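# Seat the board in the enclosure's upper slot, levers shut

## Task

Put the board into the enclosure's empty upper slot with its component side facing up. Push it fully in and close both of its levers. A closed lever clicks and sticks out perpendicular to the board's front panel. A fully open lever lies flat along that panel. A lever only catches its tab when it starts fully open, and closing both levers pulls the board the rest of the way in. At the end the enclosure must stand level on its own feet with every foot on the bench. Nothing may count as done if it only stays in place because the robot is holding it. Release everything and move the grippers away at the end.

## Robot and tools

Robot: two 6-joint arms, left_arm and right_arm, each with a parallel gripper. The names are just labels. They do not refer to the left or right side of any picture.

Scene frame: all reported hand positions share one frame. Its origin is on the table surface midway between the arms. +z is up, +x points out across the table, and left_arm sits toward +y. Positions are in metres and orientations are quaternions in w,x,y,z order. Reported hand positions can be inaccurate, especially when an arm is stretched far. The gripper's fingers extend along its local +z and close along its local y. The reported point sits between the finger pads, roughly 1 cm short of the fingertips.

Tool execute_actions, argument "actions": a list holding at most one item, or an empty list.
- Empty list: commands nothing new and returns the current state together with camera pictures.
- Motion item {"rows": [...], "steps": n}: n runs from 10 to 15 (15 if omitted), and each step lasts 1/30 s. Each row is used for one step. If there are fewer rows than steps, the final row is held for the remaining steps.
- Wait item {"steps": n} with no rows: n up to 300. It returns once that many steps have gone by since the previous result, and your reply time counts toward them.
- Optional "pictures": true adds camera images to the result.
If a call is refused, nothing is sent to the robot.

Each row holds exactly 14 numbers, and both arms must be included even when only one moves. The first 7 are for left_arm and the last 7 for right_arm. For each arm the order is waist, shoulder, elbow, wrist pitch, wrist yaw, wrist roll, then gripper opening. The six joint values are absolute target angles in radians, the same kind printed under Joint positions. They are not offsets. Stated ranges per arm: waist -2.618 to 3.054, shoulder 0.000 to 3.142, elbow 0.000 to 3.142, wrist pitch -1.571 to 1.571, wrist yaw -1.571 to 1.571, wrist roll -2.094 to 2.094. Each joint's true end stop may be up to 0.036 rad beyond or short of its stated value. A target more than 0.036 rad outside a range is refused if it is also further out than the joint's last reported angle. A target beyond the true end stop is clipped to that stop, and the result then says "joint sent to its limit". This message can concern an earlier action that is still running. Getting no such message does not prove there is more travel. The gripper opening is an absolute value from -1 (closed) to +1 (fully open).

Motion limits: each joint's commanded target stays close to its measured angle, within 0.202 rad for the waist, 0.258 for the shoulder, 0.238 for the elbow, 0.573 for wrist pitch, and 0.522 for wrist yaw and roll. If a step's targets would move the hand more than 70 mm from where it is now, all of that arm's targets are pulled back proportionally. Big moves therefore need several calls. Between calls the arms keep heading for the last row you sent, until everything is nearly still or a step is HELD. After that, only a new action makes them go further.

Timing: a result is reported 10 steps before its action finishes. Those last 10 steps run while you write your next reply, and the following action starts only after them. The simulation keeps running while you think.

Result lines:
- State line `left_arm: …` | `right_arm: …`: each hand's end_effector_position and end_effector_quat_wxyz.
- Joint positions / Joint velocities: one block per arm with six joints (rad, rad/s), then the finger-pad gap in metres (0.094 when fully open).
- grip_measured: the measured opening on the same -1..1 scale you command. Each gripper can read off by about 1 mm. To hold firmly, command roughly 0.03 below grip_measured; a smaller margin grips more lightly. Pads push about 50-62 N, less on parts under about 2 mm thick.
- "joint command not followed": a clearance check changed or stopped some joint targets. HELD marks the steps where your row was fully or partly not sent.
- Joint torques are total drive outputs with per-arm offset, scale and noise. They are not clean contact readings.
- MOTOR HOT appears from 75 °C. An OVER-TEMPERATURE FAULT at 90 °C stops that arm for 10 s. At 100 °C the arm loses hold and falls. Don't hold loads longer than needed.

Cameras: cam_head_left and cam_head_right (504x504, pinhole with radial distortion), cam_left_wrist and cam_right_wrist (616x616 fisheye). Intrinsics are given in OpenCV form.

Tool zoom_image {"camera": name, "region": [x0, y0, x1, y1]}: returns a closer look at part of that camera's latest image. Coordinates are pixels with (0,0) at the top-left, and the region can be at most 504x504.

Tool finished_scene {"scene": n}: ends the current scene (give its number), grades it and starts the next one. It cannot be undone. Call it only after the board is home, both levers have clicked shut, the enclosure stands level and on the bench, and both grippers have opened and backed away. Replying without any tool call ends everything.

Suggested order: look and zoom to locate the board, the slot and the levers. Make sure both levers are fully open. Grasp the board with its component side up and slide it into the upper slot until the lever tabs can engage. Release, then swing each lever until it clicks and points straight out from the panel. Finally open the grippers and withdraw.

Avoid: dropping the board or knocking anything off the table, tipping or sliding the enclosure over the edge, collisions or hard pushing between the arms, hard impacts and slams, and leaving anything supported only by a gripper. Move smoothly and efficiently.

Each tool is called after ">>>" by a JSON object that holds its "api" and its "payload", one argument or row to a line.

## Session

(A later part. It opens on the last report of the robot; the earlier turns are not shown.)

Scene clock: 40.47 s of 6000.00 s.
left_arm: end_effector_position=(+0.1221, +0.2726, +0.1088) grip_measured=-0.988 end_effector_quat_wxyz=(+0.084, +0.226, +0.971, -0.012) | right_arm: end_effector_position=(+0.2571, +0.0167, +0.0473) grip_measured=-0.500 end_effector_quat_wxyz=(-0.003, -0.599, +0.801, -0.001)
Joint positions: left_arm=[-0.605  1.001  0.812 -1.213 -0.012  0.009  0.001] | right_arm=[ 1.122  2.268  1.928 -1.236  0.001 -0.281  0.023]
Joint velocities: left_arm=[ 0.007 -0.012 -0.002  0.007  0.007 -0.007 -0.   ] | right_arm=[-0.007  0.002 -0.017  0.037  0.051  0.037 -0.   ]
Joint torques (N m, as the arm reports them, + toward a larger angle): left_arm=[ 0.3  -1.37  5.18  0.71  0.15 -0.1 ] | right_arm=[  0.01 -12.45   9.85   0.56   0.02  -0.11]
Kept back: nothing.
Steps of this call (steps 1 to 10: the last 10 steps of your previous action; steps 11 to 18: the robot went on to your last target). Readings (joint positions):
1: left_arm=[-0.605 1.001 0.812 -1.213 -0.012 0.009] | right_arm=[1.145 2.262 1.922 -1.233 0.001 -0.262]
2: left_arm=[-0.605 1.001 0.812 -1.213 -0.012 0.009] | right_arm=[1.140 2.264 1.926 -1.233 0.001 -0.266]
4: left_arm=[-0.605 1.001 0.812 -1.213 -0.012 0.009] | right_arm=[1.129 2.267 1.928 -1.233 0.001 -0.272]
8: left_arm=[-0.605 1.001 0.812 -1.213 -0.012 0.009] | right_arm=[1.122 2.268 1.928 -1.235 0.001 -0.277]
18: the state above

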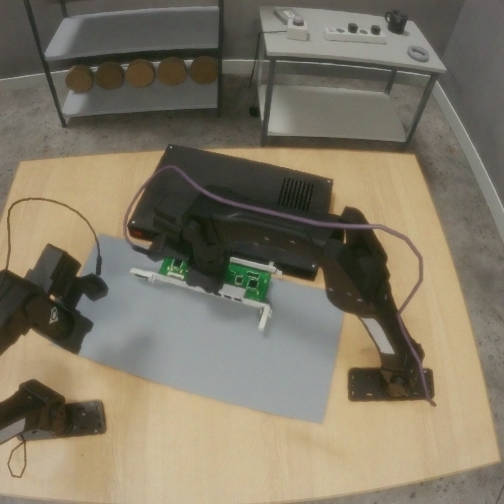

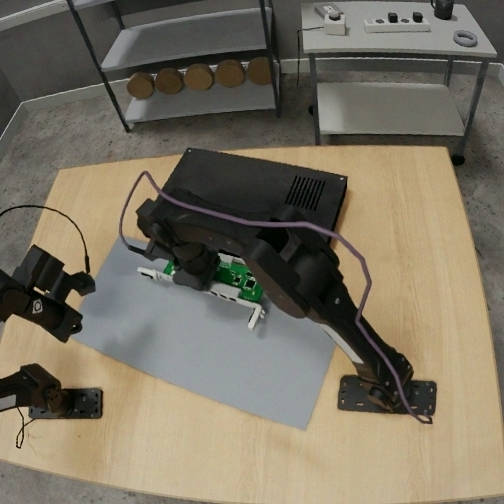

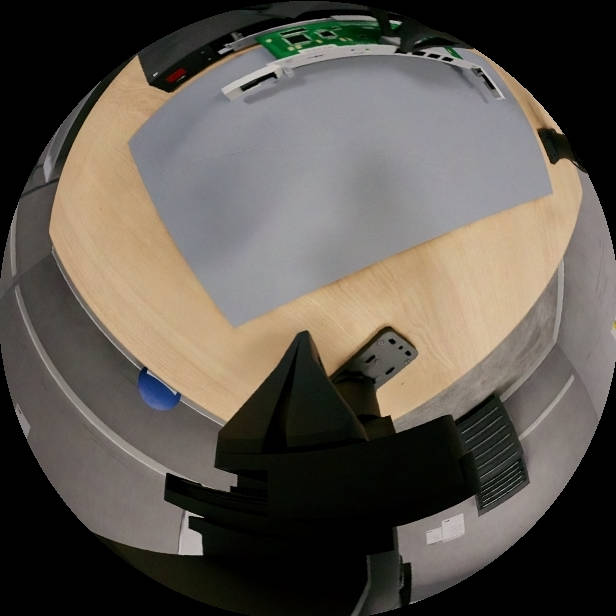

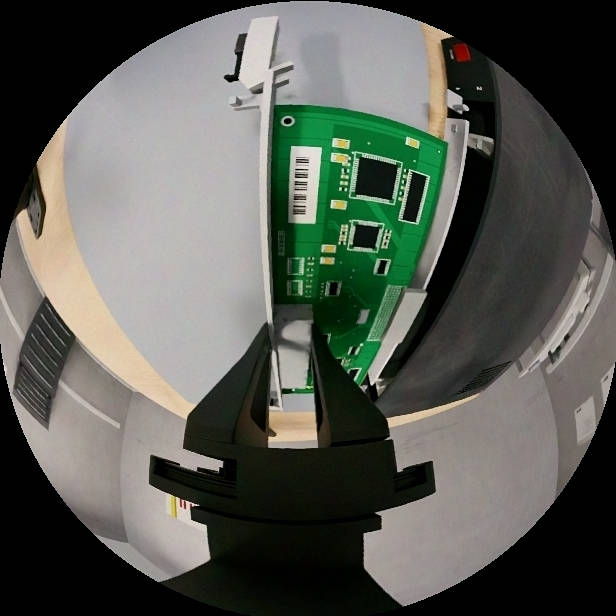

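>>> {"api": "execute_actions", "payload": {
  "actions": [
    {"rows":[[-0.6,1.0,0.8,-1.2,0,0,-1,1.118,2.265,1.97,-1.246,0,-0.3,-0.54],[-0.6,1.0,0.8,-1.2,0,0,-1,1.114,2.268,1.977,-1.249,0,-0.306,-0.54],[-0.6,1.0,0.8,-1.2,0,0,-1,1.11,2.272,1.984,-1.252,0,-0.312,-0.54],[-0.6,1.0,0.8,-1.2,0,0,-1,1.107,2.276,1.992,-1.255,0,-0.318,-0.54],[-0.6,1.0,0.8,-1.2,0,0,-1,1.104,2.28,2.0,-1.257,0,-0.323,-0.54]]}
  ]
}}

>>> {"api": "execute_actions", "payload": {
  "actions": [
    {"steps":18}
  ],
  "pictures": true
}}

>>> {"api": "zoom_image", "payload": {
  "camera": "cam_right_wrist",
  "region": [330, 80, 550, 420]
}}

>>> {"api": "zoom_image", "payload": {
  "camera": "cam_head_left",
  "region": [180, 230, 320, 330]
}}

Scene clock: 41.67 s of 6000.00 s.
left_arm: end_effector_position=(+0.1221, +0.2726, +0.1088) grip_measured=-0.988 end_effector_quat_wxyz=(+0.084, +0.226, +0.971, -0.012) | right_arm: end_effector_position=(+0.2598, +0.0190, +0.0490) grip_measured=-0.500 end_effector_quat_wxyz=(-0.001, -0.604, +0.797, -0.001)
Joint positions: left_arm=[-0.605  1.001  0.812 -1.213 -0.012  0.009  0.001] | right_arm=[ 1.119  2.279  1.953 -1.247  0.001 -0.296  0.023]
Joint velocities: left_arm=[-0.007 -0.002 -0.007  0.022 -0.007  0.037  0.   ] | right_arm=[-0.051  0.095  0.217 -0.022  0.022 -0.125 -0.   ]
Joint torques (N m, as the arm reports them, + toward a larger angle): left_arm=[ 0.29 -1.37  5.17  0.71  0.14 -0.1 ] | right_arm=[ -1.31 -12.36   9.61   0.54   0.01  -0.16]
Steps of this call (steps 1 to 15: the robot went on to your last target; steps 16 to 31: nothing new was sent; steps 32 to 36: the first 5 steps of this action). Readings (joint positions):
32: left_arm=[-0.605 1.001 0.812 -1.213 -0.012 0.009] | right_arm=[1.122 2.268 1.929 -1.237 0.001 -0.283]
33: left_arm=[-0.605 1.001 0.812 -1.213 -0.012 0.009] | right_arm=[1.122 2.270 1.932 -1.240 0.001 -0.285]
35: left_arm=[-0.605 1.001 0.812 -1.213 -0.012 0.009] | right_arm=[1.121 2.276 1.945 -1.245 0.001 -0.292]
36: the state above

Scene clock: 42.27 s of 6000.00 s.
left_arm: end_effector_position=(+0.1221, +0.2726, +0.1088) grip_measured=-0.988 end_effector_quat_wxyz=(+0.084, +0.226, +0.971, -0.012) | right_arm: end_effector_position=(+0.2652, +0.0183, +0.0500) grip_measured=-0.500 end_effector_quat_wxyz=(+0.001, -0.606, +0.796, +0.000)
Joint positions: left_arm=[-0.605  1.001  0.812 -1.213 -0.012  0.009  0.001] | right_arm=[ 1.108  2.285  1.967 -1.251  0.001 -0.312  0.023]
Joint velocities: left_arm=[ 0.012 -0.017 -0.012  0.051  0.081 -0.095  0.   ] | right_arm=[-0.002 -0.012  0.002  0.037 -0.081  0.051 -0.   ]
Joint torques (N m, as the arm reports them, + toward a larger angle): left_arm=[ 0.3  -1.37  5.18  0.7   0.15 -0.09] | right_arm=[ -0.26 -12.45   9.83   0.56   0.03  -0.1 ]
Kept back: nothing.
Steps of this call (steps 1 to 10: the last 10 steps of your previous action; steps 11 to 18: the robot went on to your last target). Readings (joint positions):
1: left_arm=[-0.605 1.001 0.812 -1.213 -0.012 0.009] | right_arm=[1.118 2.282 1.960 -1.247 0.001 -0.299]
2: left_arm=[-0.605 1.001 0.812 -1.213 -0.012 0.009] | right_arm=[1.115 2.284 1.964 -1.247 0.001 -0.302]
4: left_arm=[-0.605 1.001 0.812 -1.213 -0.012 0.009] | right_arm=[1.111 2.285 1.967 -1.247 0.001 -0.306]
8: left_arm=[-0.605 1.001 0.812 -1.213 -0.012 0.009] | right_arm=[1.108 2.285 1.967 -1.249 0.001 -0.310]
18: the state above

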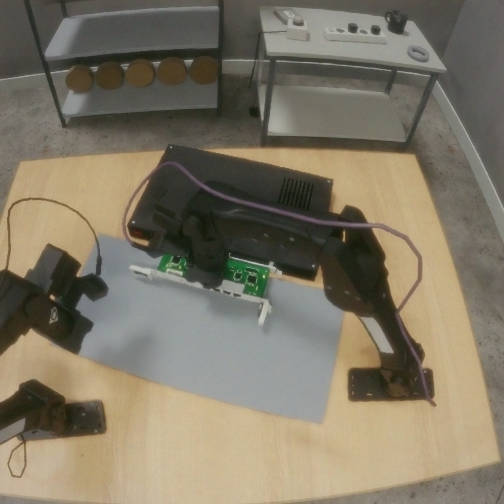

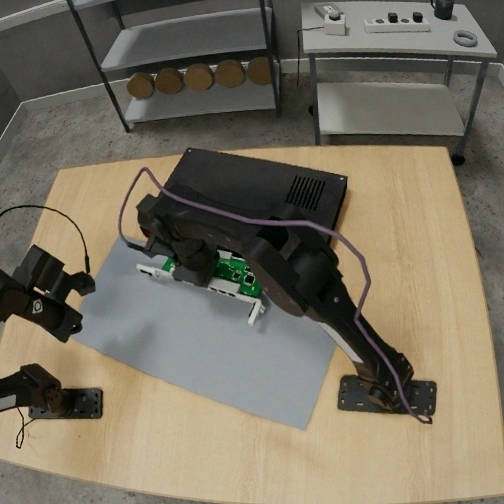

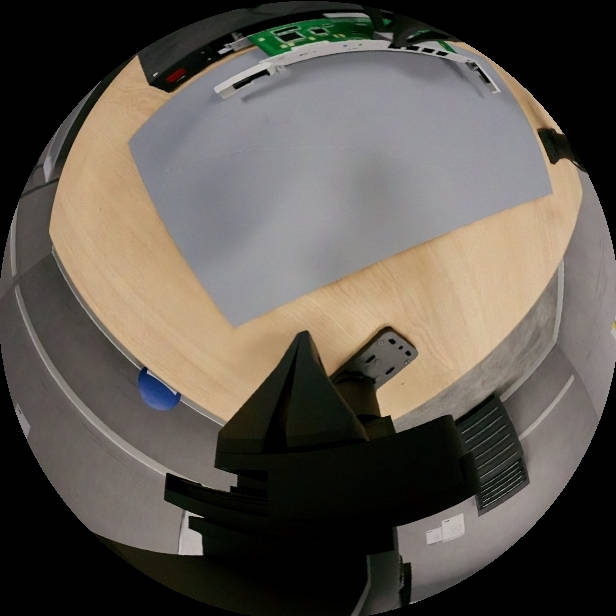

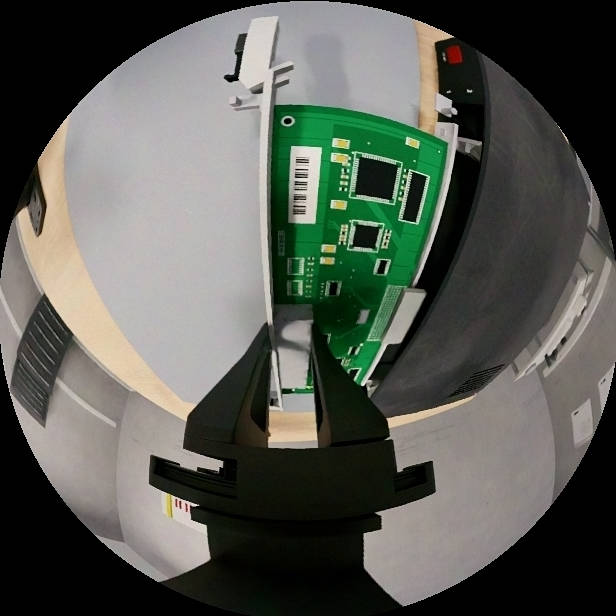

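Region (330, 80, 550, 420) of cam_right_wrist's 616x616 image, scaled by 1.482, with more detail than that image has; it fills the left 326 columns of this view, and the rest is white.

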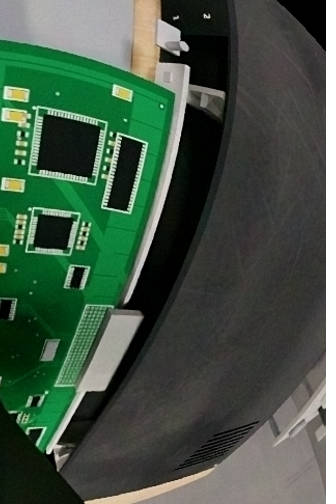

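Region (180, 230, 320, 330) of cam_head_left's 504x504 image, scaled by 3.600, with more detail than that image has; it fills the top 360 rows of this view, and the rest is white.

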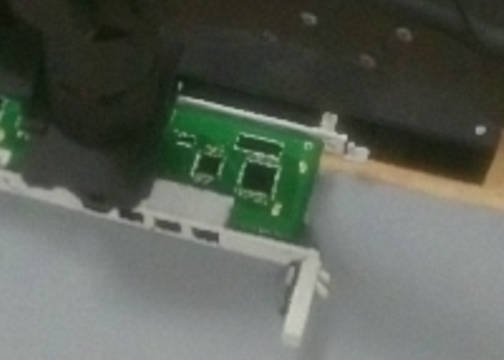

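>>> {"api": "execute_actions", "payload": {
  "actions": [
    {"rows":[[-0.6,1.0,0.8,-1.2,0,0,-1,1.099,2.284,2.003,-1.259,0,-0.327,-0.54],[-0.6,1.0,0.8,-1.2,0,0,-1,1.095,2.287,2.007,-1.26,0,-0.331,-0.54],[-0.6,1.0,0.8,-1.2,0,0,-1,1.091,2.29,2.011,-1.262,0,-0.336,-0.54],[-0.6,1.0,0.8,-1.2,0,0,-1,1.087,2.292,2.015,-1.263,0,-0.34,-0.54],[-0.6,1.0,0.8,-1.2,0,0,-1,1.083,2.295,2.019,-1.265,0,-0.344,-0.54],[-0.6,1.0,0.8,-1.2,0,0,-1,1.079,2.298,2.024,-1.267,0,-0.349,-0.54],[-0.6,1.0,0.8,-1.2,0,0,-1,1.075,2.301,2.029,-1.269,0,-0.353,-0.54],[-0.6,1.0,0.8,-1.2,0,0,-1,1.07,2.304,2.034,-1.271,0,-0.358,-0.54],[-0.6,1.0,0.8,-1.2,0,0,-1,1.066,2.307,2.039,-1.273,0,-0.363,-0.54],[-0.6,1.0,0.8,-1.2,0,0,-1,1.062,2.309,2.043,-1.274,0,-0.367,-0.54]]}
  ]
}}

>>> {"api": "execute_actions", "payload": {
  "actions": [
    {"steps":20}
  ],
  "pictures": true
}}

>>> {"api": "zoom_image", "payload": {
  "camera": "cam_right_wrist",
  "region": [330, 80, 550, 420]
}}

>>> {"api": "zoom_image", "payload": {
  "camera": "cam_head_left",
  "region": [180, 230, 320, 330]
}}

Scene clock: 43.47 s of 6000.00 s.
left_arm: end_effector_position=(+0.1221, +0.2726, +0.1088) grip_measured=-0.988 end_effector_quat_wxyz=(+0.084, +0.226, +0.971, -0.012) | right_arm: end_effector_position=(+0.2680, +0.0177, +0.0496) grip_measured=-0.500 end_effector_quat_wxyz=(-0.000, -0.607, +0.795, -0.000)
Joint positions: left_arm=[-0.605  1.001  0.812 -1.213 -0.012  0.009  0.001] | right_arm=[ 1.102  2.293  1.978 -1.257  0.001 -0.322  0.023]
Joint velocities: left_arm=[ 0.002  0.002 -0.002  0.037 -0.007 -0.007  0.001] | right_arm=[-0.085  0.105  0.149 -0.022  0.037 -0.125  0.001]
Joint torques (N m, as the arm reports them, + toward a larger angle): left_arm=[ 0.3  -1.36  5.17  0.7   0.15 -0.1 ] | right_arm=[ -1.4  -12.21   9.77   0.55   0.04  -0.14]
Steps of this call (steps 1 to 15: the robot went on to your last target; steps 16 to 31: nothing new was sent; steps 32 to 36: the first 5 steps of this action). Readings (joint positions):
32: left_arm=[-0.605 1.001 0.812 -1.213 -0.012 0.009] | right_arm=[1.108 2.285 1.967 -1.251 0.001 -0.313]
33: left_arm=[-0.605 1.001 0.812 -1.213 -0.012 0.009] | right_arm=[1.108 2.285 1.967 -1.251 0.001 -0.315]
35: left_arm=[-0.605 1.001 0.812 -1.213 -0.012 0.009] | right_arm=[1.105 2.289 1.974 -1.256 0.001 -0.319]
36: the state above

Scene clock: 44.13 s of 6000.00 s.
left_arm: end_effector_position=(+0.1221, +0.2726, +0.1088) grip_measured=-0.988 end_effector_quat_wxyz=(+0.084, +0.226, +0.971, -0.012) | right_arm: end_effector_position=(+0.2846, +0.0133, +0.0477) grip_measured=-0.500 end_effector_quat_wxyz=(+0.001, -0.606, +0.796, +0.002)
Joint positions: left_arm=[-0.605  1.001  0.812 -1.213 -0.012  0.009  0.001] | right_arm=[ 1.065  2.316  2.011 -1.262 -0.002 -0.355  0.023]
Joint velocities: left_arm=[ 0.007  0.007  0.002  0.022 -0.022 -0.066  0.   ] | right_arm=[-0.002  0.007  0.007  0.037 -0.051 -0.11  -0.   ]
Joint torques (N m, as the arm reports them, + toward a larger angle): left_arm=[ 0.31 -1.37  5.18  0.71  0.14 -0.1 ] | right_arm=[ -0.27 -12.83   9.76   0.53   0.04  -0.15]
Kept back: nothing.
Steps of this call (steps 1 to 10: the last 10 steps of your previous action; steps 11 to 20: the robot went on to your last target). Readings (joint positions):
1: left_arm=[-0.605 1.001 0.812 -1.213 -0.012 0.009] | right_arm=[1.099 2.297 1.983 -1.257 0.001 -0.325]
2: left_arm=[-0.605 1.001 0.812 -1.213 -0.012 0.009] | right_arm=[1.094 2.300 1.988 -1.258 0.001 -0.328]
4: left_arm=[-0.605 1.001 0.812 -1.213 -0.012 0.009] | right_arm=[1.084 2.308 1.997 -1.260 0.001 -0.336]
8: left_arm=[-0.605 1.001 0.812 -1.213 -0.012 0.009] | right_arm=[1.066 2.316 2.009 -1.260 -0.002 -0.348]
20: the state above

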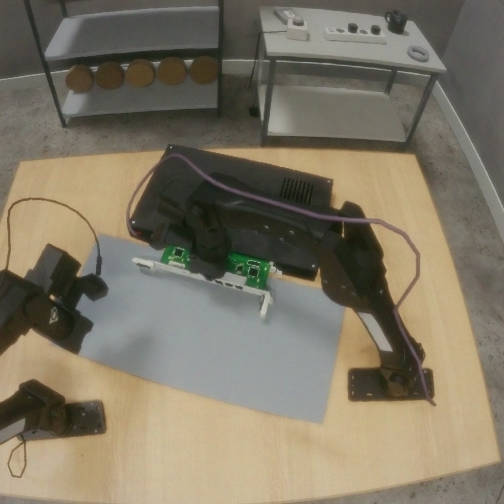

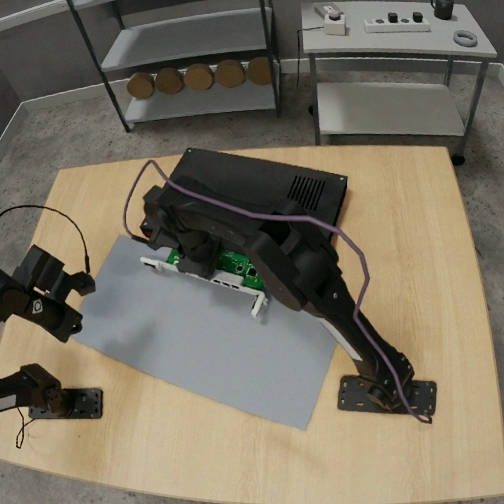

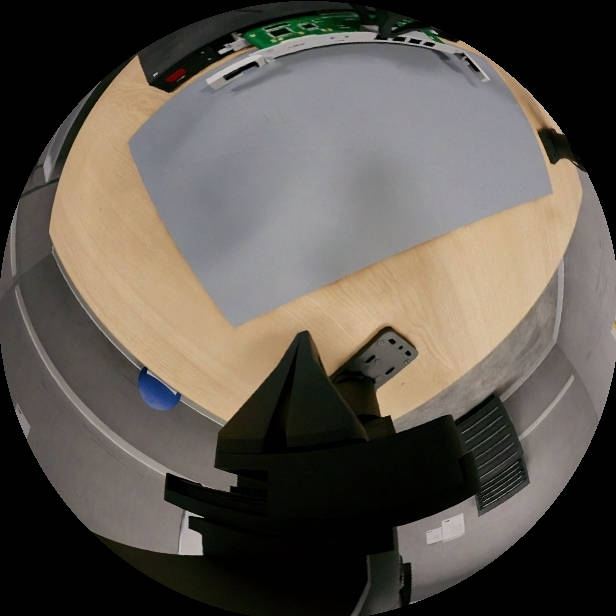

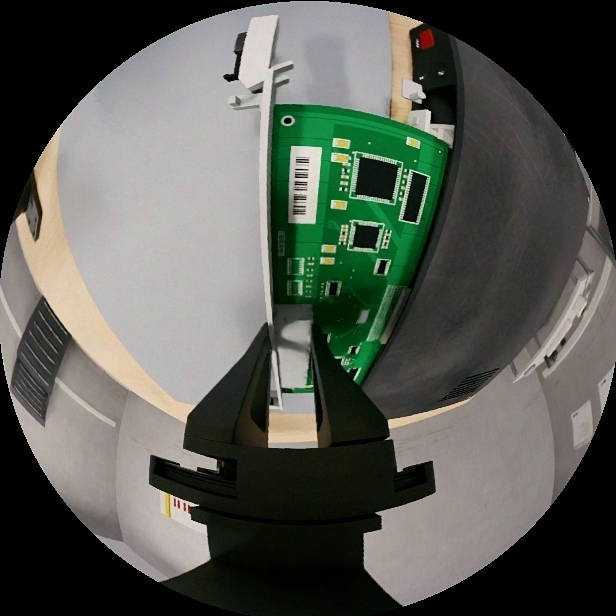

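Region (330, 80, 550, 420) of cam_right_wrist's 616x616 image, scaled by 1.482, with more detail than that image has; it fills the left 326 columns of this view, and the rest is white.

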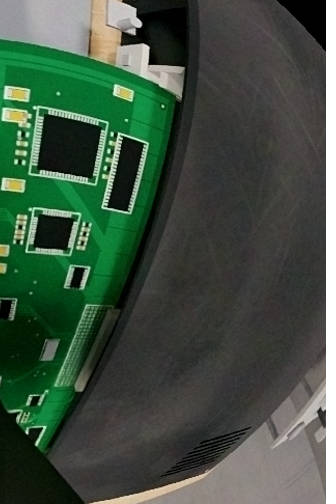

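Region (180, 230, 320, 330) of cam_head_left's 504x504 image, scaled by 3.600, with more detail than that image has; it fills the top 360 rows of this view, and the rest is white.

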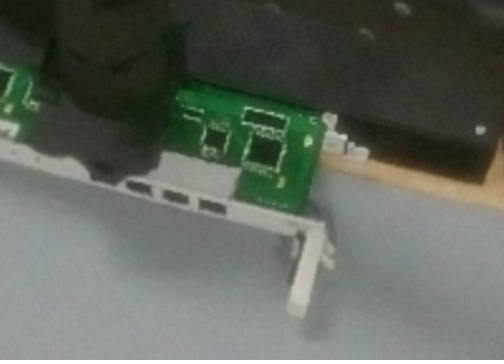

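>>> {"api": "execute_actions", "payload": {
  "actions": [
    {"rows":[[-0.6,1.0,0.8,-1.2,0,0,-1,1.057,2.313,2.05,-1.276,0,-0.371,-0.54],[-0.6,1.0,0.8,-1.2,0,0,-1,1.053,2.317,2.057,-1.279,0,-0.375,-0.54],[-0.6,1.0,0.8,-1.2,0,0,-1,1.049,2.321,2.064,-1.282,0,-0.379,-0.54],[-0.6,1.0,0.8,-1.2,0,0,-1,1.045,2.325,2.071,-1.285,0,-0.383,-0.54],[-0.6,1.0,0.8,-1.2,0,0,-1,1.041,2.329,2.078,-1.288,0,-0.387,-0.54],[-0.6,1.0,0.8,-1.2,0,0,-1,1.037,2.333,2.085,-1.291,0,-0.391,-0.54],[-0.6,1.0,0.8,-1.2,0,0,-1,1.033,2.338,2.093,-1.294,0,-0.395,-0.54],[-0.6,1.0,0.8,-1.2,0,0,-1,1.029,2.342,2.101,-1.297,0,-0.399,-0.54],[-0.6,1.0,0.8,-1.2,0,0,-1,1.025,2.347,2.109,-1.3,0,-0.403,-0.54],[-0.6,1.0,0.8,-1.2,0,0,-1,1.021,2.351,2.116,-1.302,0,-0.407,-0.54]]}
  ]
}}

>>> {"api": "execute_actions", "payload": {
  "actions": [
    {"steps":20}
  ],
  "pictures": true
}}

Scene clock: 45.03 s of 6000.00 s.
left_arm: end_effector_position=(+0.1221, +0.2726, +0.1088) grip_measured=-0.988 end_effector_quat_wxyz=(+0.084, +0.226, +0.971, -0.012) | right_arm: end_effector_position=(+0.2870, +0.0137, +0.0478) grip_measured=-0.500 end_effector_quat_wxyz=(-0.000, -0.607, +0.795, +0.002)
Joint positions: left_arm=[-0.605  1.001  0.812 -1.213 -0.012  0.009  0.001] | right_arm=[ 1.061  2.328  2.032 -1.273 -0.004 -0.363  0.023]
Joint velocities: left_arm=[ 0.007  0.007  0.007  0.066  0.081 -0.037 -0.   ] | right_arm=[-0.056  0.134  0.208 -0.095  0.022 -0.095  0.   ]
Joint torques (N m, as the arm reports them, + toward a larger angle): left_arm=[ 0.3  -1.36  5.18  0.7   0.15 -0.1 ] | right_arm=[ -1.37 -12.92   9.91   0.59   0.05  -0.14]
Steps of this call (steps 1 to 15: the robot went on to your last target; steps 16 to 22: nothing new was sent; steps 23 to 27: the first 5 steps of this action). Readings (joint positions):
23: left_arm=[-0.605 1.001 0.812 -1.213 -0.012 0.009] | right_arm=[1.065 2.316 2.011 -1.262 -0.002 -0.356]
24: left_arm=[-0.605 1.001 0.812 -1.213 -0.012 0.009] | right_arm=[1.065 2.317 2.013 -1.264 -0.003 -0.357]
26: left_arm=[-0.605 1.001 0.812 -1.213 -0.012 0.009] | right_arm=[1.063 2.324 2.025 -1.271 -0.003 -0.361]
27: the state above

Scene clock: 45.70 s of 6000.00 s.
left_arm: end_effector_position=(+0.1221, +0.2726, +0.1088) grip_measured=-0.988 end_effector_quat_wxyz=(+0.084, +0.226, +0.971, -0.012) | right_arm: end_effector_position=(+0.3032, +0.0087, +0.0470) grip_measured=-0.500 end_effector_quat_wxyz=(-0.001, -0.607, +0.795, +0.002)
Joint positions: left_arm=[-0.605  1.001  0.812 -1.213 -0.012  0.009  0.001] | right_arm=[ 1.026  2.358  2.081 -1.293 -0.005 -0.397  0.023]
Joint velocities: left_arm=[ 0.022 -0.012 -0.012 -0.066  0.066 -0.037 -0.   ] | right_arm=[ 0.017 -0.012  0.012 -0.007  0.037  0.037  0.001]
Joint torques (N m, as the arm reports them, + toward a larger angle): left_arm=[ 0.3  -1.37  5.17  0.7   0.14 -0.1 ] | right_arm=[ -0.39 -13.15   9.98   0.55   0.06  -0.11]
Kept back: nothing.
Steps of this call (steps 1 to 10: the last 10 steps of your previous action; steps 11 to 20: the robot went on to your last target). Readings (joint positions):
1: left_arm=[-0.605 1.001 0.812 -1.213 -0.012 0.009] | right_arm=[1.058 2.332 2.038 -1.276 -0.004 -0.366]
2: left_arm=[-0.605 1.001 0.812 -1.213 -0.012 0.009] | right_arm=[1.054 2.337 2.046 -1.278 -0.004 -0.369]
4: left_arm=[-0.605 1.001 0.812 -1.213 -0.012 0.009] | right_arm=[1.044 2.346 2.061 -1.285 -0.004 -0.377]
8: left_arm=[-0.605 1.001 0.812 -1.213 -0.012 0.009] | right_arm=[1.026 2.358 2.079 -1.292 -0.005 -0.391]
20: the state above

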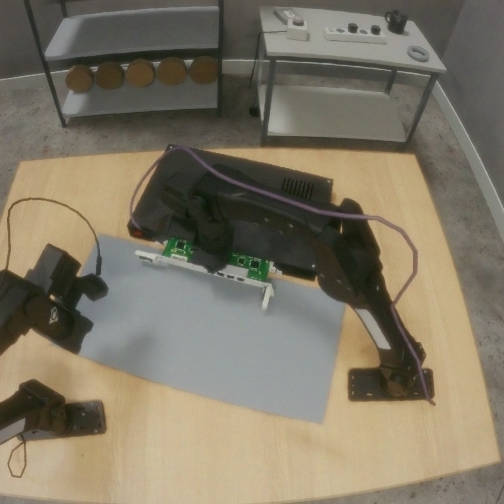

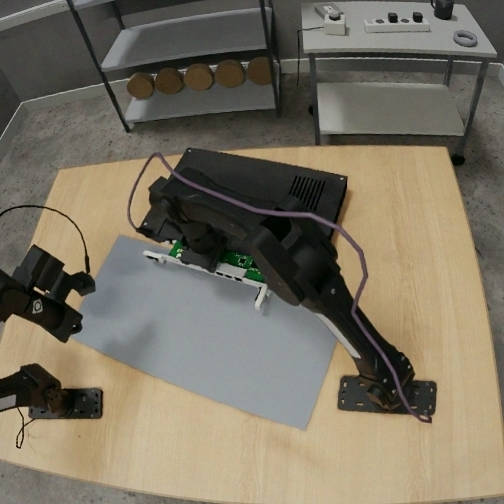

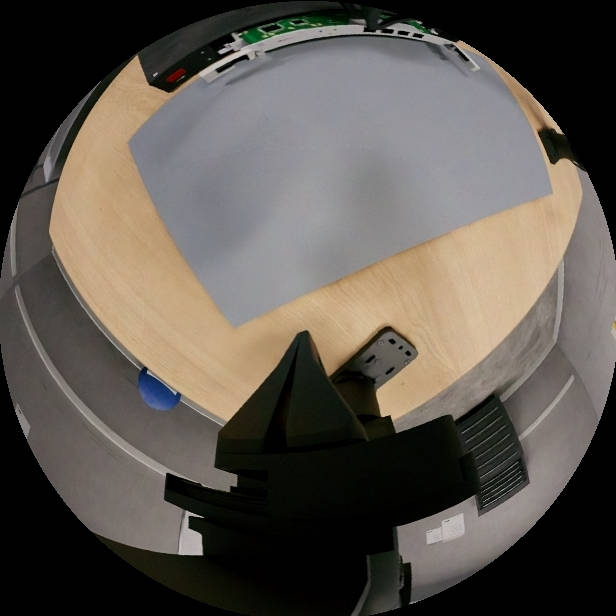

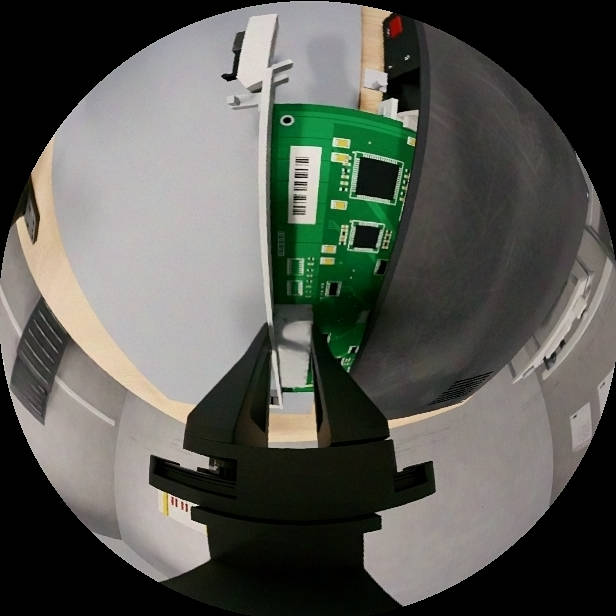

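>>> {"api": "execute_actions", "payload": {
  "actions": [
    {"rows":[[-0.6,1.0,0.8,-1.2,0,0,-1,1.024,2.351,2.116,-1.302,0,-0.4,-0.45],[-0.6,1.0,0.8,-1.2,0,0,-1,1.024,2.351,2.116,-1.302,0,-0.4,-0.35],[-0.6,1.0,0.8,-1.2,0,0,-1,1.024,2.351,2.116,-1.302,0,-0.4,-0.3],[-0.6,1.0,0.8,-1.2,0,0,-1,1.024,2.351,2.116,-1.302,0,-0.4,-0.3],[-0.6,1.0,0.8,-1.2,0,0,-1,1.024,2.351,2.116,-1.302,0,-0.4,-0.3],[-0.6,1.0,0.8,-1.2,0,0,-1,1.024,2.352,2.135,-1.32,0,-0.4,-0.3],[-0.6,1.0,0.8,-1.2,0,0,-1,1.024,2.353,2.155,-1.34,0,-0.4,-0.3],[-0.6,1.0,0.8,-1.2,0,0,-1,1.024,2.354,2.175,-1.36,0,-0.4,-0.3],[-0.6,1.0,0.8,-1.2,0,0,-1,1.024,2.356,2.195,-1.38,0,-0.4,-0.3],[-0.6,1.0,0.8,-1.2,0,0,-1,1.024,2.358,2.22,-1.40,0,-0.4,-0.3],[-0.6,1.0,0.8,-1.2,0,0,-1,1.024,2.36,2.245,-1.425,0,-0.4,-0.3],[-0.6,1.0,0.8,-1.2,0,0,-1,1.024,2.362,2.27,-1.45,0,-0.4,-0.3],[-0.6,1.0,0.8,-1.2,0,0,-1,1.024,2.365,2.30,-1.48,0,-0.4,-0.3]]}
  ]
}}

>>> {"api": "execute_actions", "payload": {
  "actions": [
    {"rows":[[-0.62,1.05,0.85,-1.2,0,-0.03,-1,1.024,2.33,2.25,-1.47,0,-0.3,-0.6],[-0.63,1.1,0.9,-1.2,0,-0.06,-1,1.024,2.29,2.19,-1.45,0,-0.2,-1],[-0.64,1.15,0.95,-1.2,0,-0.09,-1,1.024,2.25,2.13,-1.43,0,-0.1,-1],[-0.65,1.2,1.0,-1.2,0,-0.12,-1,1.024,2.21,2.07,-1.41,0,0.0,-1],[-0.66,1.25,1.05,-1.2,0,-0.15,-1,1.024,2.17,2.01,-1.39,0,0.1,-1],[-0.67,1.3,1.1,-1.2,0,-0.18,-1,1.024,2.13,1.95,-1.37,0,0.2,-1],[-0.68,1.35,1.15,-1.2,0,-0.21,-1,1.024,2.09,1.89,-1.35,0,0.3,-1],[-0.69,1.4,1.2,-1.2,0,-0.24,-1,1.02,2.05,1.83,-1.33,0,0.4,-1],[-0.70,1.45,1.25,-1.2,0,-0.27,-1,1.02,2.01,1.77,-1.31,0,0.5,-1],[-0.71,1.5,1.3,-1.2,0,-0.3,-1,1.02,1.97,1.71,-1.29,0,0.6,-1],[-0.72,1.55,1.35,-1.2,0,-0.33,-1,1.02,1.93,1.65,-1.275,0,0.7,-1],[-0.73,1.6,1.4,-1.2,0,-0.36,-1,1.015,1.9,1.6,-1.26,0,0.8,-1],[-0.74,1.65,1.45,-1.2,0,-0.36,-1,1.015,1.87,1.55,-1.245,0,0.9,-1],[-0.75,1.7,1.5,-1.2,0,-0.36,-1,1.012,1.85,1.52,-1.235,0,1.0,-1],[-0.76,1.75,1.55,-1.2,0,-0.36,-1,1.012,1.837,1.495,-1.23,0,1.17,-1]]}
  ]
}}

>>> {"api": "execute_actions", "payload": {
  "actions": [
    {"rows":[[-0.77,1.8,1.58,-1.22,0,-0.365,-1,1.012,1.837,1.495,-1.23,0,1.175,-1],[-0.78,1.85,1.61,-1.24,0,-0.365,-1,1.012,1.837,1.495,-1.23,0,1.175,-1],[-0.79,1.9,1.64,-1.25,0,-0.365,-1,1.012,1.837,1.495,-1.23,0,1.175,-1],[-0.795,1.95,1.68,-1.26,0,-0.365,-1,1.012,1.837,1.495,-1.23,0,1.175,-1],[-0.795,2.0,1.72,-1.26,0,-0.365,-1,1.012,1.837,1.495,-1.23,0,1.175,-1],[-0.795,2.04,1.76,-1.26,0,-0.365,-1,1.012,1.837,1.495,-1.23,0,1.175,-1],[-0.795,2.07,1.79,-1.26,0,-0.365,-1,1.012,1.837,1.495,-1.23,0,1.175,-1]]}
  ]
}}

>>> {"api": "execute_actions", "payload": {
  "actions": [
    {"steps":22}
  ],
  "pictures": true
}}

Scene clock: 48.60 s of 6000.00 s.
left_arm: end_effector_position=(+0.1221, +0.2726, +0.1088) grip_measured=-0.988 end_effector_quat_wxyz=(+0.084, +0.226, +0.971, -0.012) | right_arm: end_effector_position=(+0.3037, +0.0095, +0.0485) grip_measured=-0.304 end_effector_quat_wxyz=(+0.001, -0.607, +0.795, +0.003)
Joint positions: left_arm=[-0.605  1.001  0.812 -1.213 -0.012  0.009  0.001] | right_arm=[ 1.026  2.358  2.087 -1.296 -0.005 -0.397  0.033]
Joint velocities: left_arm=[ 0.007 -0.007  0.012  0.022  0.051  0.022  0.   ] | right_arm=[-0.002 -0.007  0.046  0.022 -0.051 -0.051  0.002]
Joint torques (N m, as the arm reports them, + toward a larger angle): left_arm=[ 0.32 -1.37  5.18  0.7   0.15 -0.09] | right_arm=[ -0.11 -13.36   9.04   0.58   0.06  -0.05]
Steps of this call (steps 1 to 15: the robot went on to your last target; steps 16 to 82: nothing new was sent; steps 83 to 87: the first 5 steps of this action). Readings (joint positions):
83: left_arm=[-0.605 1.001 0.812 -1.213 -0.012 0.009] | right_arm=[1.026 2.358 2.081 -1.294 -0.005 -0.397]
84: left_arm=[-0.605 1.001 0.812 -1.213 -0.012 0.009] | right_arm=[1.026 2.358 2.081 -1.294 -0.005 -0.397]
86: left_arm=[-0.605 1.001 0.812 -1.213 -0.012 0.009] | right_arm=[1.026 2.358 2.085 -1.296 -0.005 -0.397]
87: the state above

Scene clock: 49.10 s of 6000.00 s.
left_arm: end_effector_position=(+0.1407, +0.2583, +0.1195) grip_measured=-0.988 end_effector_quat_wxyz=(+0.062, +0.207, +0.976, -0.011) | right_arm: end_effector_position=(+0.2937, -0.0035, +0.0963) grip_measured=-0.975 end_effector_quat_wxyz=(+0.007, -0.523, +0.852, +0.005)
Joint positions: left_arm=[-0.63   1.144  0.932 -1.232 -0.012 -0.055  0.001] | right_arm=[ 1.026  2.263  2.114 -1.405 -0.004 -0.194  0.001]
Joint velocities: left_arm=[-0.286  1.512  1.443 -0.037 -0.007 -0.535 -0.   ] | right_arm=[ 0.007 -1.009 -1.756  0.125 -0.095  1.897 -0.009]
Joint torques (N m, as the arm reports them, + toward a larger angle): left_arm=[-0.83 -1.46  8.36  0.89  0.16 -0.08] | right_arm=[ -0.16 -14.56   7.1    0.55   0.05   0.05]
Steps of this call (steps 1 to 10: the last 10 steps of your previous action; steps 11 to 15: the first 5 steps of this action). Readings (joint positions):
11: left_arm=[-0.605 1.005 0.813 -1.213 -0.012 0.005] | right_arm=[1.026 2.359 2.272 -1.421 -0.004 -0.386]
12: left_arm=[-0.607 1.019 0.823 -1.217 -0.012 -0.005] | right_arm=[1.026 2.347 2.257 -1.419 -0.004 -0.356]
14: left_arm=[-0.621 1.094 0.885 -1.231 -0.012 -0.035] | right_arm=[1.026 2.296 2.171 -1.410 -0.004 -0.258]
15: the state above

Scene clock: 49.60 s of 6000.00 s.
left_arm: end_effector_position=(+0.2775, +0.1254, +0.1171) grip_measured=-0.988 end_effector_quat_wxyz=(+0.045, +0.142, +0.989, -0.017) | right_arm: end_effector_position=(+0.2261, -0.0940, +0.0964) grip_measured=-0.980 end_effector_quat_wxyz=(-0.017, +0.054, +0.998, -0.020)
Joint positions: left_arm=[-0.776  1.895  1.638 -1.217 -0.01  -0.335  0.001] | right_arm=[ 1.018  1.852  1.502 -1.274 -0.004  1.006  0.001]
Joint velocities: left_arm=[-0.232  1.473  1.043 -0.256 -0.007 -0.168 -0.001] | right_arm=[ 0.012 -0.002 -0.071  0.198 -0.007  1.092 -0.   ]
Joint torques (N m, as the arm reports them, + toward a larger angle): left_arm=[-0.39 -9.07  7.3   0.43  0.09 -0.08] | right_arm=[-0.5  -9.74  6.46  0.6   0.07  0.04]
Steps of this call (steps 1 to 10: the last 10 steps of your previous action; steps 11 to 15: the first 5 steps of this action). Readings (joint positions):
11: left_arm=[-0.738 1.702 1.490 -1.205 -0.011 -0.304] | right_arm=[1.021 1.864 1.532 -1.296 -0.004 0.773]
12: left_arm=[-0.748 1.750 1.533 -1.205 -0.011 -0.314] | right_arm=[1.019 1.855 1.516 -1.293 -0.004 0.852]
14: left_arm=[-0.768 1.845 1.603 -1.211 -0.011 -0.330] | right_arm=[1.018 1.852 1.504 -1.283 -0.004 0.966]
15: the state above

Scene clock: 50.33 s of 6000.00 s.
left_arm: end_effector_position=(+0.2909, +0.1086, +0.0740) grip_measured=-0.988 end_effector_quat_wxyz=(-0.003, +0.138, +0.990, +0.006) | right_arm: end_effector_position=(+0.2316, -0.0871, +0.0958) grip_measured=-0.980 end_effector_quat_wxyz=(-0.006, +0.132, +0.991, -0.007)
Joint positions: left_arm=[-0.79   2.098  1.761 -1.246 -0.008 -0.356  0.001] | right_arm=[ 1.018  1.852  1.501 -1.237 -0.004  1.163  0.001]
Joint velocities: left_arm=[-0.002 -0.007 -0.002  0.051  0.022 -0.022  0.001] | right_arm=[ 0.002 -0.017 -0.002 -0.051 -0.125 -0.051 -0.001]
Joint torques (N m, as the arm reports them, + toward a larger angle): left_arm=[ -0.31 -14.44   8.05   0.18   0.1   -0.1 ] | right_arm=[-0.45 -9.72  6.41  0.69  0.06  0.09]
Kept back: nothing.
Steps of this call (steps 1 to 10: the last 10 steps of your previous action; steps 11 to 22: the robot went on to your last target). Readings (joint positions):
1: left_arm=[-0.783 1.946 1.674 -1.223 -0.010 -0.339] | right_arm=[1.018 1.852 1.501 -1.267 -0.004 1.038]
2: left_arm=[-0.787 1.996 1.708 -1.225 -0.009 -0.343] | right_arm=[1.018 1.852 1.501 -1.261 -0.004 1.064]
4: left_arm=[-0.790 2.067 1.746 -1.222 -0.008 -0.348] | right_arm=[1.018 1.852 1.501 -1.252 -0.004 1.100]
8: left_arm=[-0.790 2.102 1.748 -1.234 -0.008 -0.353] | right_arm=[1.018 1.852 1.501 -1.242 -0.004 1.138]
22: the state above

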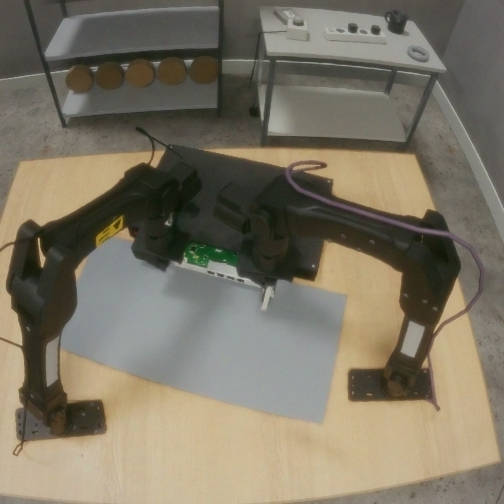

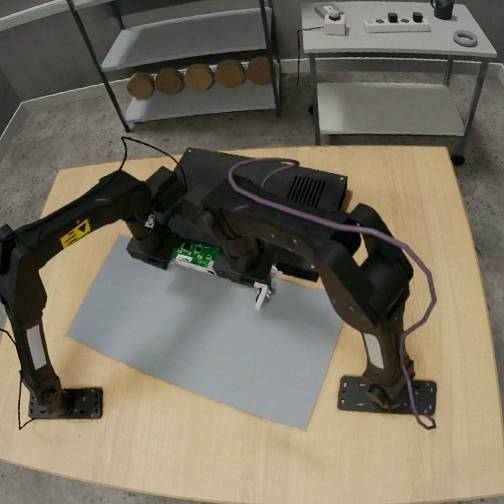

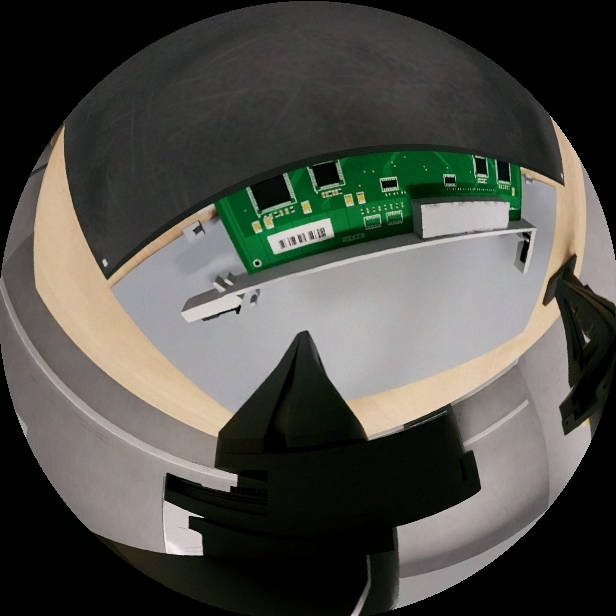

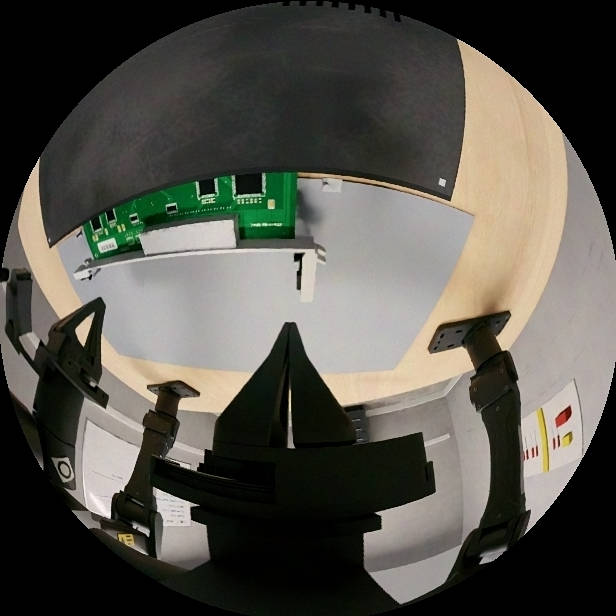

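>>> {"api": "execute_actions", "payload": {
  "actions": [
    {"rows":[[-0.78,2.08,1.75,-1.24,0,-0.34,-1,1.025,1.86,1.55,-1.235,0,1.18,-1],[-0.765,2.08,1.74,-1.23,0,-0.33,-1,1.03,1.875,1.57,-1.24,0,1.185,-1],[-0.75,2.08,1.73,-1.22,0,-0.32,-1,1.036,1.89,1.59,-1.245,0,1.19,-1],[-0.74,2.08,1.72,-1.21,0,-0.31,-1,1.042,1.90,1.61,-1.25,0,1.195,-1],[-0.738,2.08,1.71,-1.195,0,-0.307,-1,1.044,1.905,1.62,-1.25,0,1.197,-1],[-0.738,2.08,1.70,-1.18,0,-0.307,-1,1.044,1.905,1.62,-1.25,0,1.197,-1],[-0.738,2.08,1.69,-1.17,0,-0.307,-1,1.044,1.91,1.58,-1.23,0,1.197,-1],[-0.738,2.08,1.68,-1.16,0,-0.307,-1,1.044,1.914,1.56,-1.205,0,1.197,-1],[-0.738,2.08,1.67,-1.15,0,-0.307,-1,1.044,1.918,1.54,-1.18,0,1.197,-1],[-0.738,2.08,1.66,-1.14,0,-0.307,-1,1.044,1.922,1.52,-1.155,0,1.197,-1],[-0.738,2.08,1.65,-1.13,0,-0.307,-1,1.044,1.927,1.50,-1.13,0,1.197,-1],[-0.738,2.08,1.64,-1.12,0,-0.307,-1,1.044,1.932,1.48,-1.105,0,1.197,-1],[-0.738,2.08,1.635,-1.11,0,-0.307,-1,1.044,1.936,1.46,-1.08,0,1.197,-1],[-0.738,2.08,1.63,-1.10,0,-0.307,-1,1.044,1.94,1.435,-1.05,0,1.197,-1],[-0.738,2.08,1.625,-1.10,0,-0.307,-1,1.044,1.945,1.41,-1.025,0,1.197,-1]]}
  ]
}}

>>> {"api": "execute_actions", "payload": {
  "actions": [
    {"steps":25}
  ],
  "pictures": true
}}

Scene clock: 51.70 s of 6000.00 s.
left_arm: end_effector_position=(+0.2938, +0.1141, +0.0702) grip_measured=-0.988 end_effector_quat_wxyz=(-0.005, +0.140, +0.990, +0.006) | right_arm: end_effector_position=(+0.2390, -0.0731, +0.1025) grip_measured=-0.980 end_effector_quat_wxyz=(+0.001, +0.134, +0.991, +0.005)
Joint positions: left_arm=[-0.774  2.098  1.746 -1.233 -0.006 -0.337  0.001] | right_arm=[ 1.026  1.883  1.568 -1.246 -0.004  1.175  0.001]
Joint velocities: left_arm=[ 0.261  0.027 -0.281  0.227 -0.022  0.154 -0.001] | right_arm=[ 0.125  0.281  0.53   0.051 -0.051  0.051  0.   ]
Joint torques (N m, as the arm reports them, + toward a larger angle): left_arm=[  1.23 -13.59   4.41   0.31   0.09   0.05] | right_arm=[ 0.95 -8.2   8.62  0.58  0.05  0.1 ]
Steps of this call (steps 1 to 15: the robot went on to your last target; steps 16 to 36: nothing new was sent; steps 37 to 41: the first 5 steps of this action). Readings (joint positions):
37: left_arm=[-0.790 2.098 1.761 -1.246 -0.008 -0.356] | right_arm=[1.018 1.852 1.504 -1.238 -0.004 1.165]
38: left_arm=[-0.789 2.098 1.761 -1.246 -0.008 -0.352] | right_arm=[1.018 1.857 1.513 -1.242 -0.004 1.167]
40: left_arm=[-0.781 2.098 1.753 -1.239 -0.006 -0.343] | right_arm=[1.022 1.873 1.548 -1.246 -0.004 1.172]
41: the state above

Scene clock: 52.53 s of 6000.00 s.
left_arm: end_effector_position=(+0.2994, +0.1265, +0.0433) grip_measured=-0.988 end_effector_quat_wxyz=(-0.001, +0.134, +0.991, +0.004) | right_arm: end_effector_position=(+0.2355, -0.0693, +0.0381) grip_measured=-0.980 end_effector_quat_wxyz=(-0.005, +0.132, +0.991, -0.005)
Joint positions: left_arm=[-0.74   2.098  1.638 -1.116 -0.006 -0.316  0.001] | right_arm=[ 1.04   1.955  1.406 -1.035 -0.004  1.186  0.001]
Joint velocities: left_arm=[ 0.002  0.002 -0.012  0.007 -0.022 -0.051  0.   ] | right_arm=[-0.012 -0.002 -0.017 -0.007  0.007  0.022  0.   ]
Joint torques (N m, as the arm reports them, + toward a larger angle): left_arm=[  0.11 -13.53   4.72   0.43   0.08   0.06] | right_arm=[ 0.43 -9.95  7.05  0.64  0.06  0.09]
Kept back: nothing.
Steps of this call (steps 1 to 10: the last 10 steps of your previous action; steps 11 to 25: the robot went on to your last target). Readings (joint positions):
1: left_arm=[-0.765 2.098 1.735 -1.225 -0.006 -0.333] | right_arm=[1.031 1.891 1.583 -1.244 -0.004 1.177]
2: left_arm=[-0.757 2.098 1.724 -1.217 -0.006 -0.330] | right_arm=[1.035 1.894 1.587 -1.236 -0.004 1.179]
4: left_arm=[-0.744 2.098 1.702 -1.201 -0.006 -0.325] | right_arm=[1.039 1.897 1.577 -1.221 -0.004 1.182]
8: left_arm=[-0.740 2.098 1.661 -1.166 -0.006 -0.319] | right_arm=[1.040 1.911 1.510 -1.159 -0.004 1.184]
25: the state above

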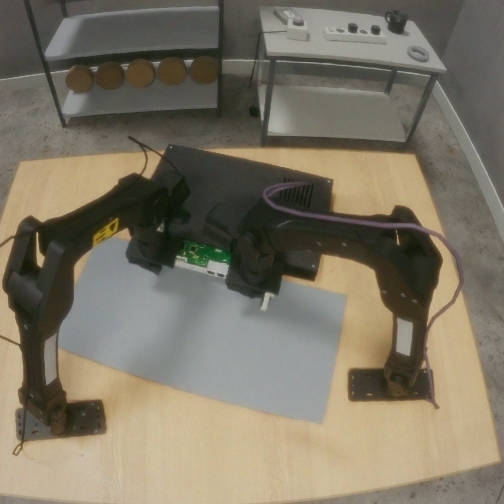

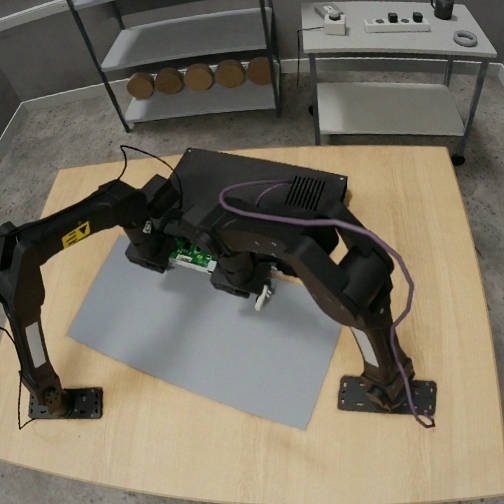

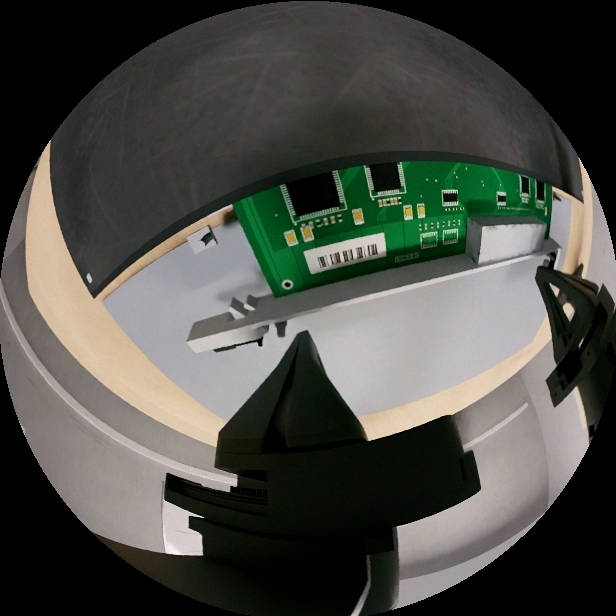

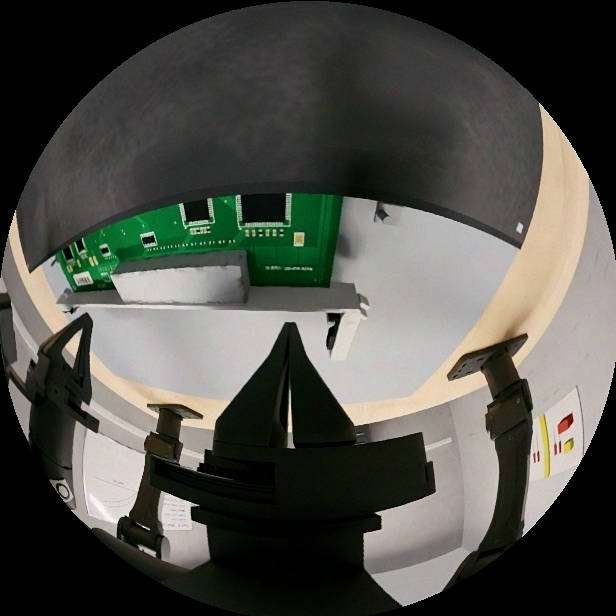

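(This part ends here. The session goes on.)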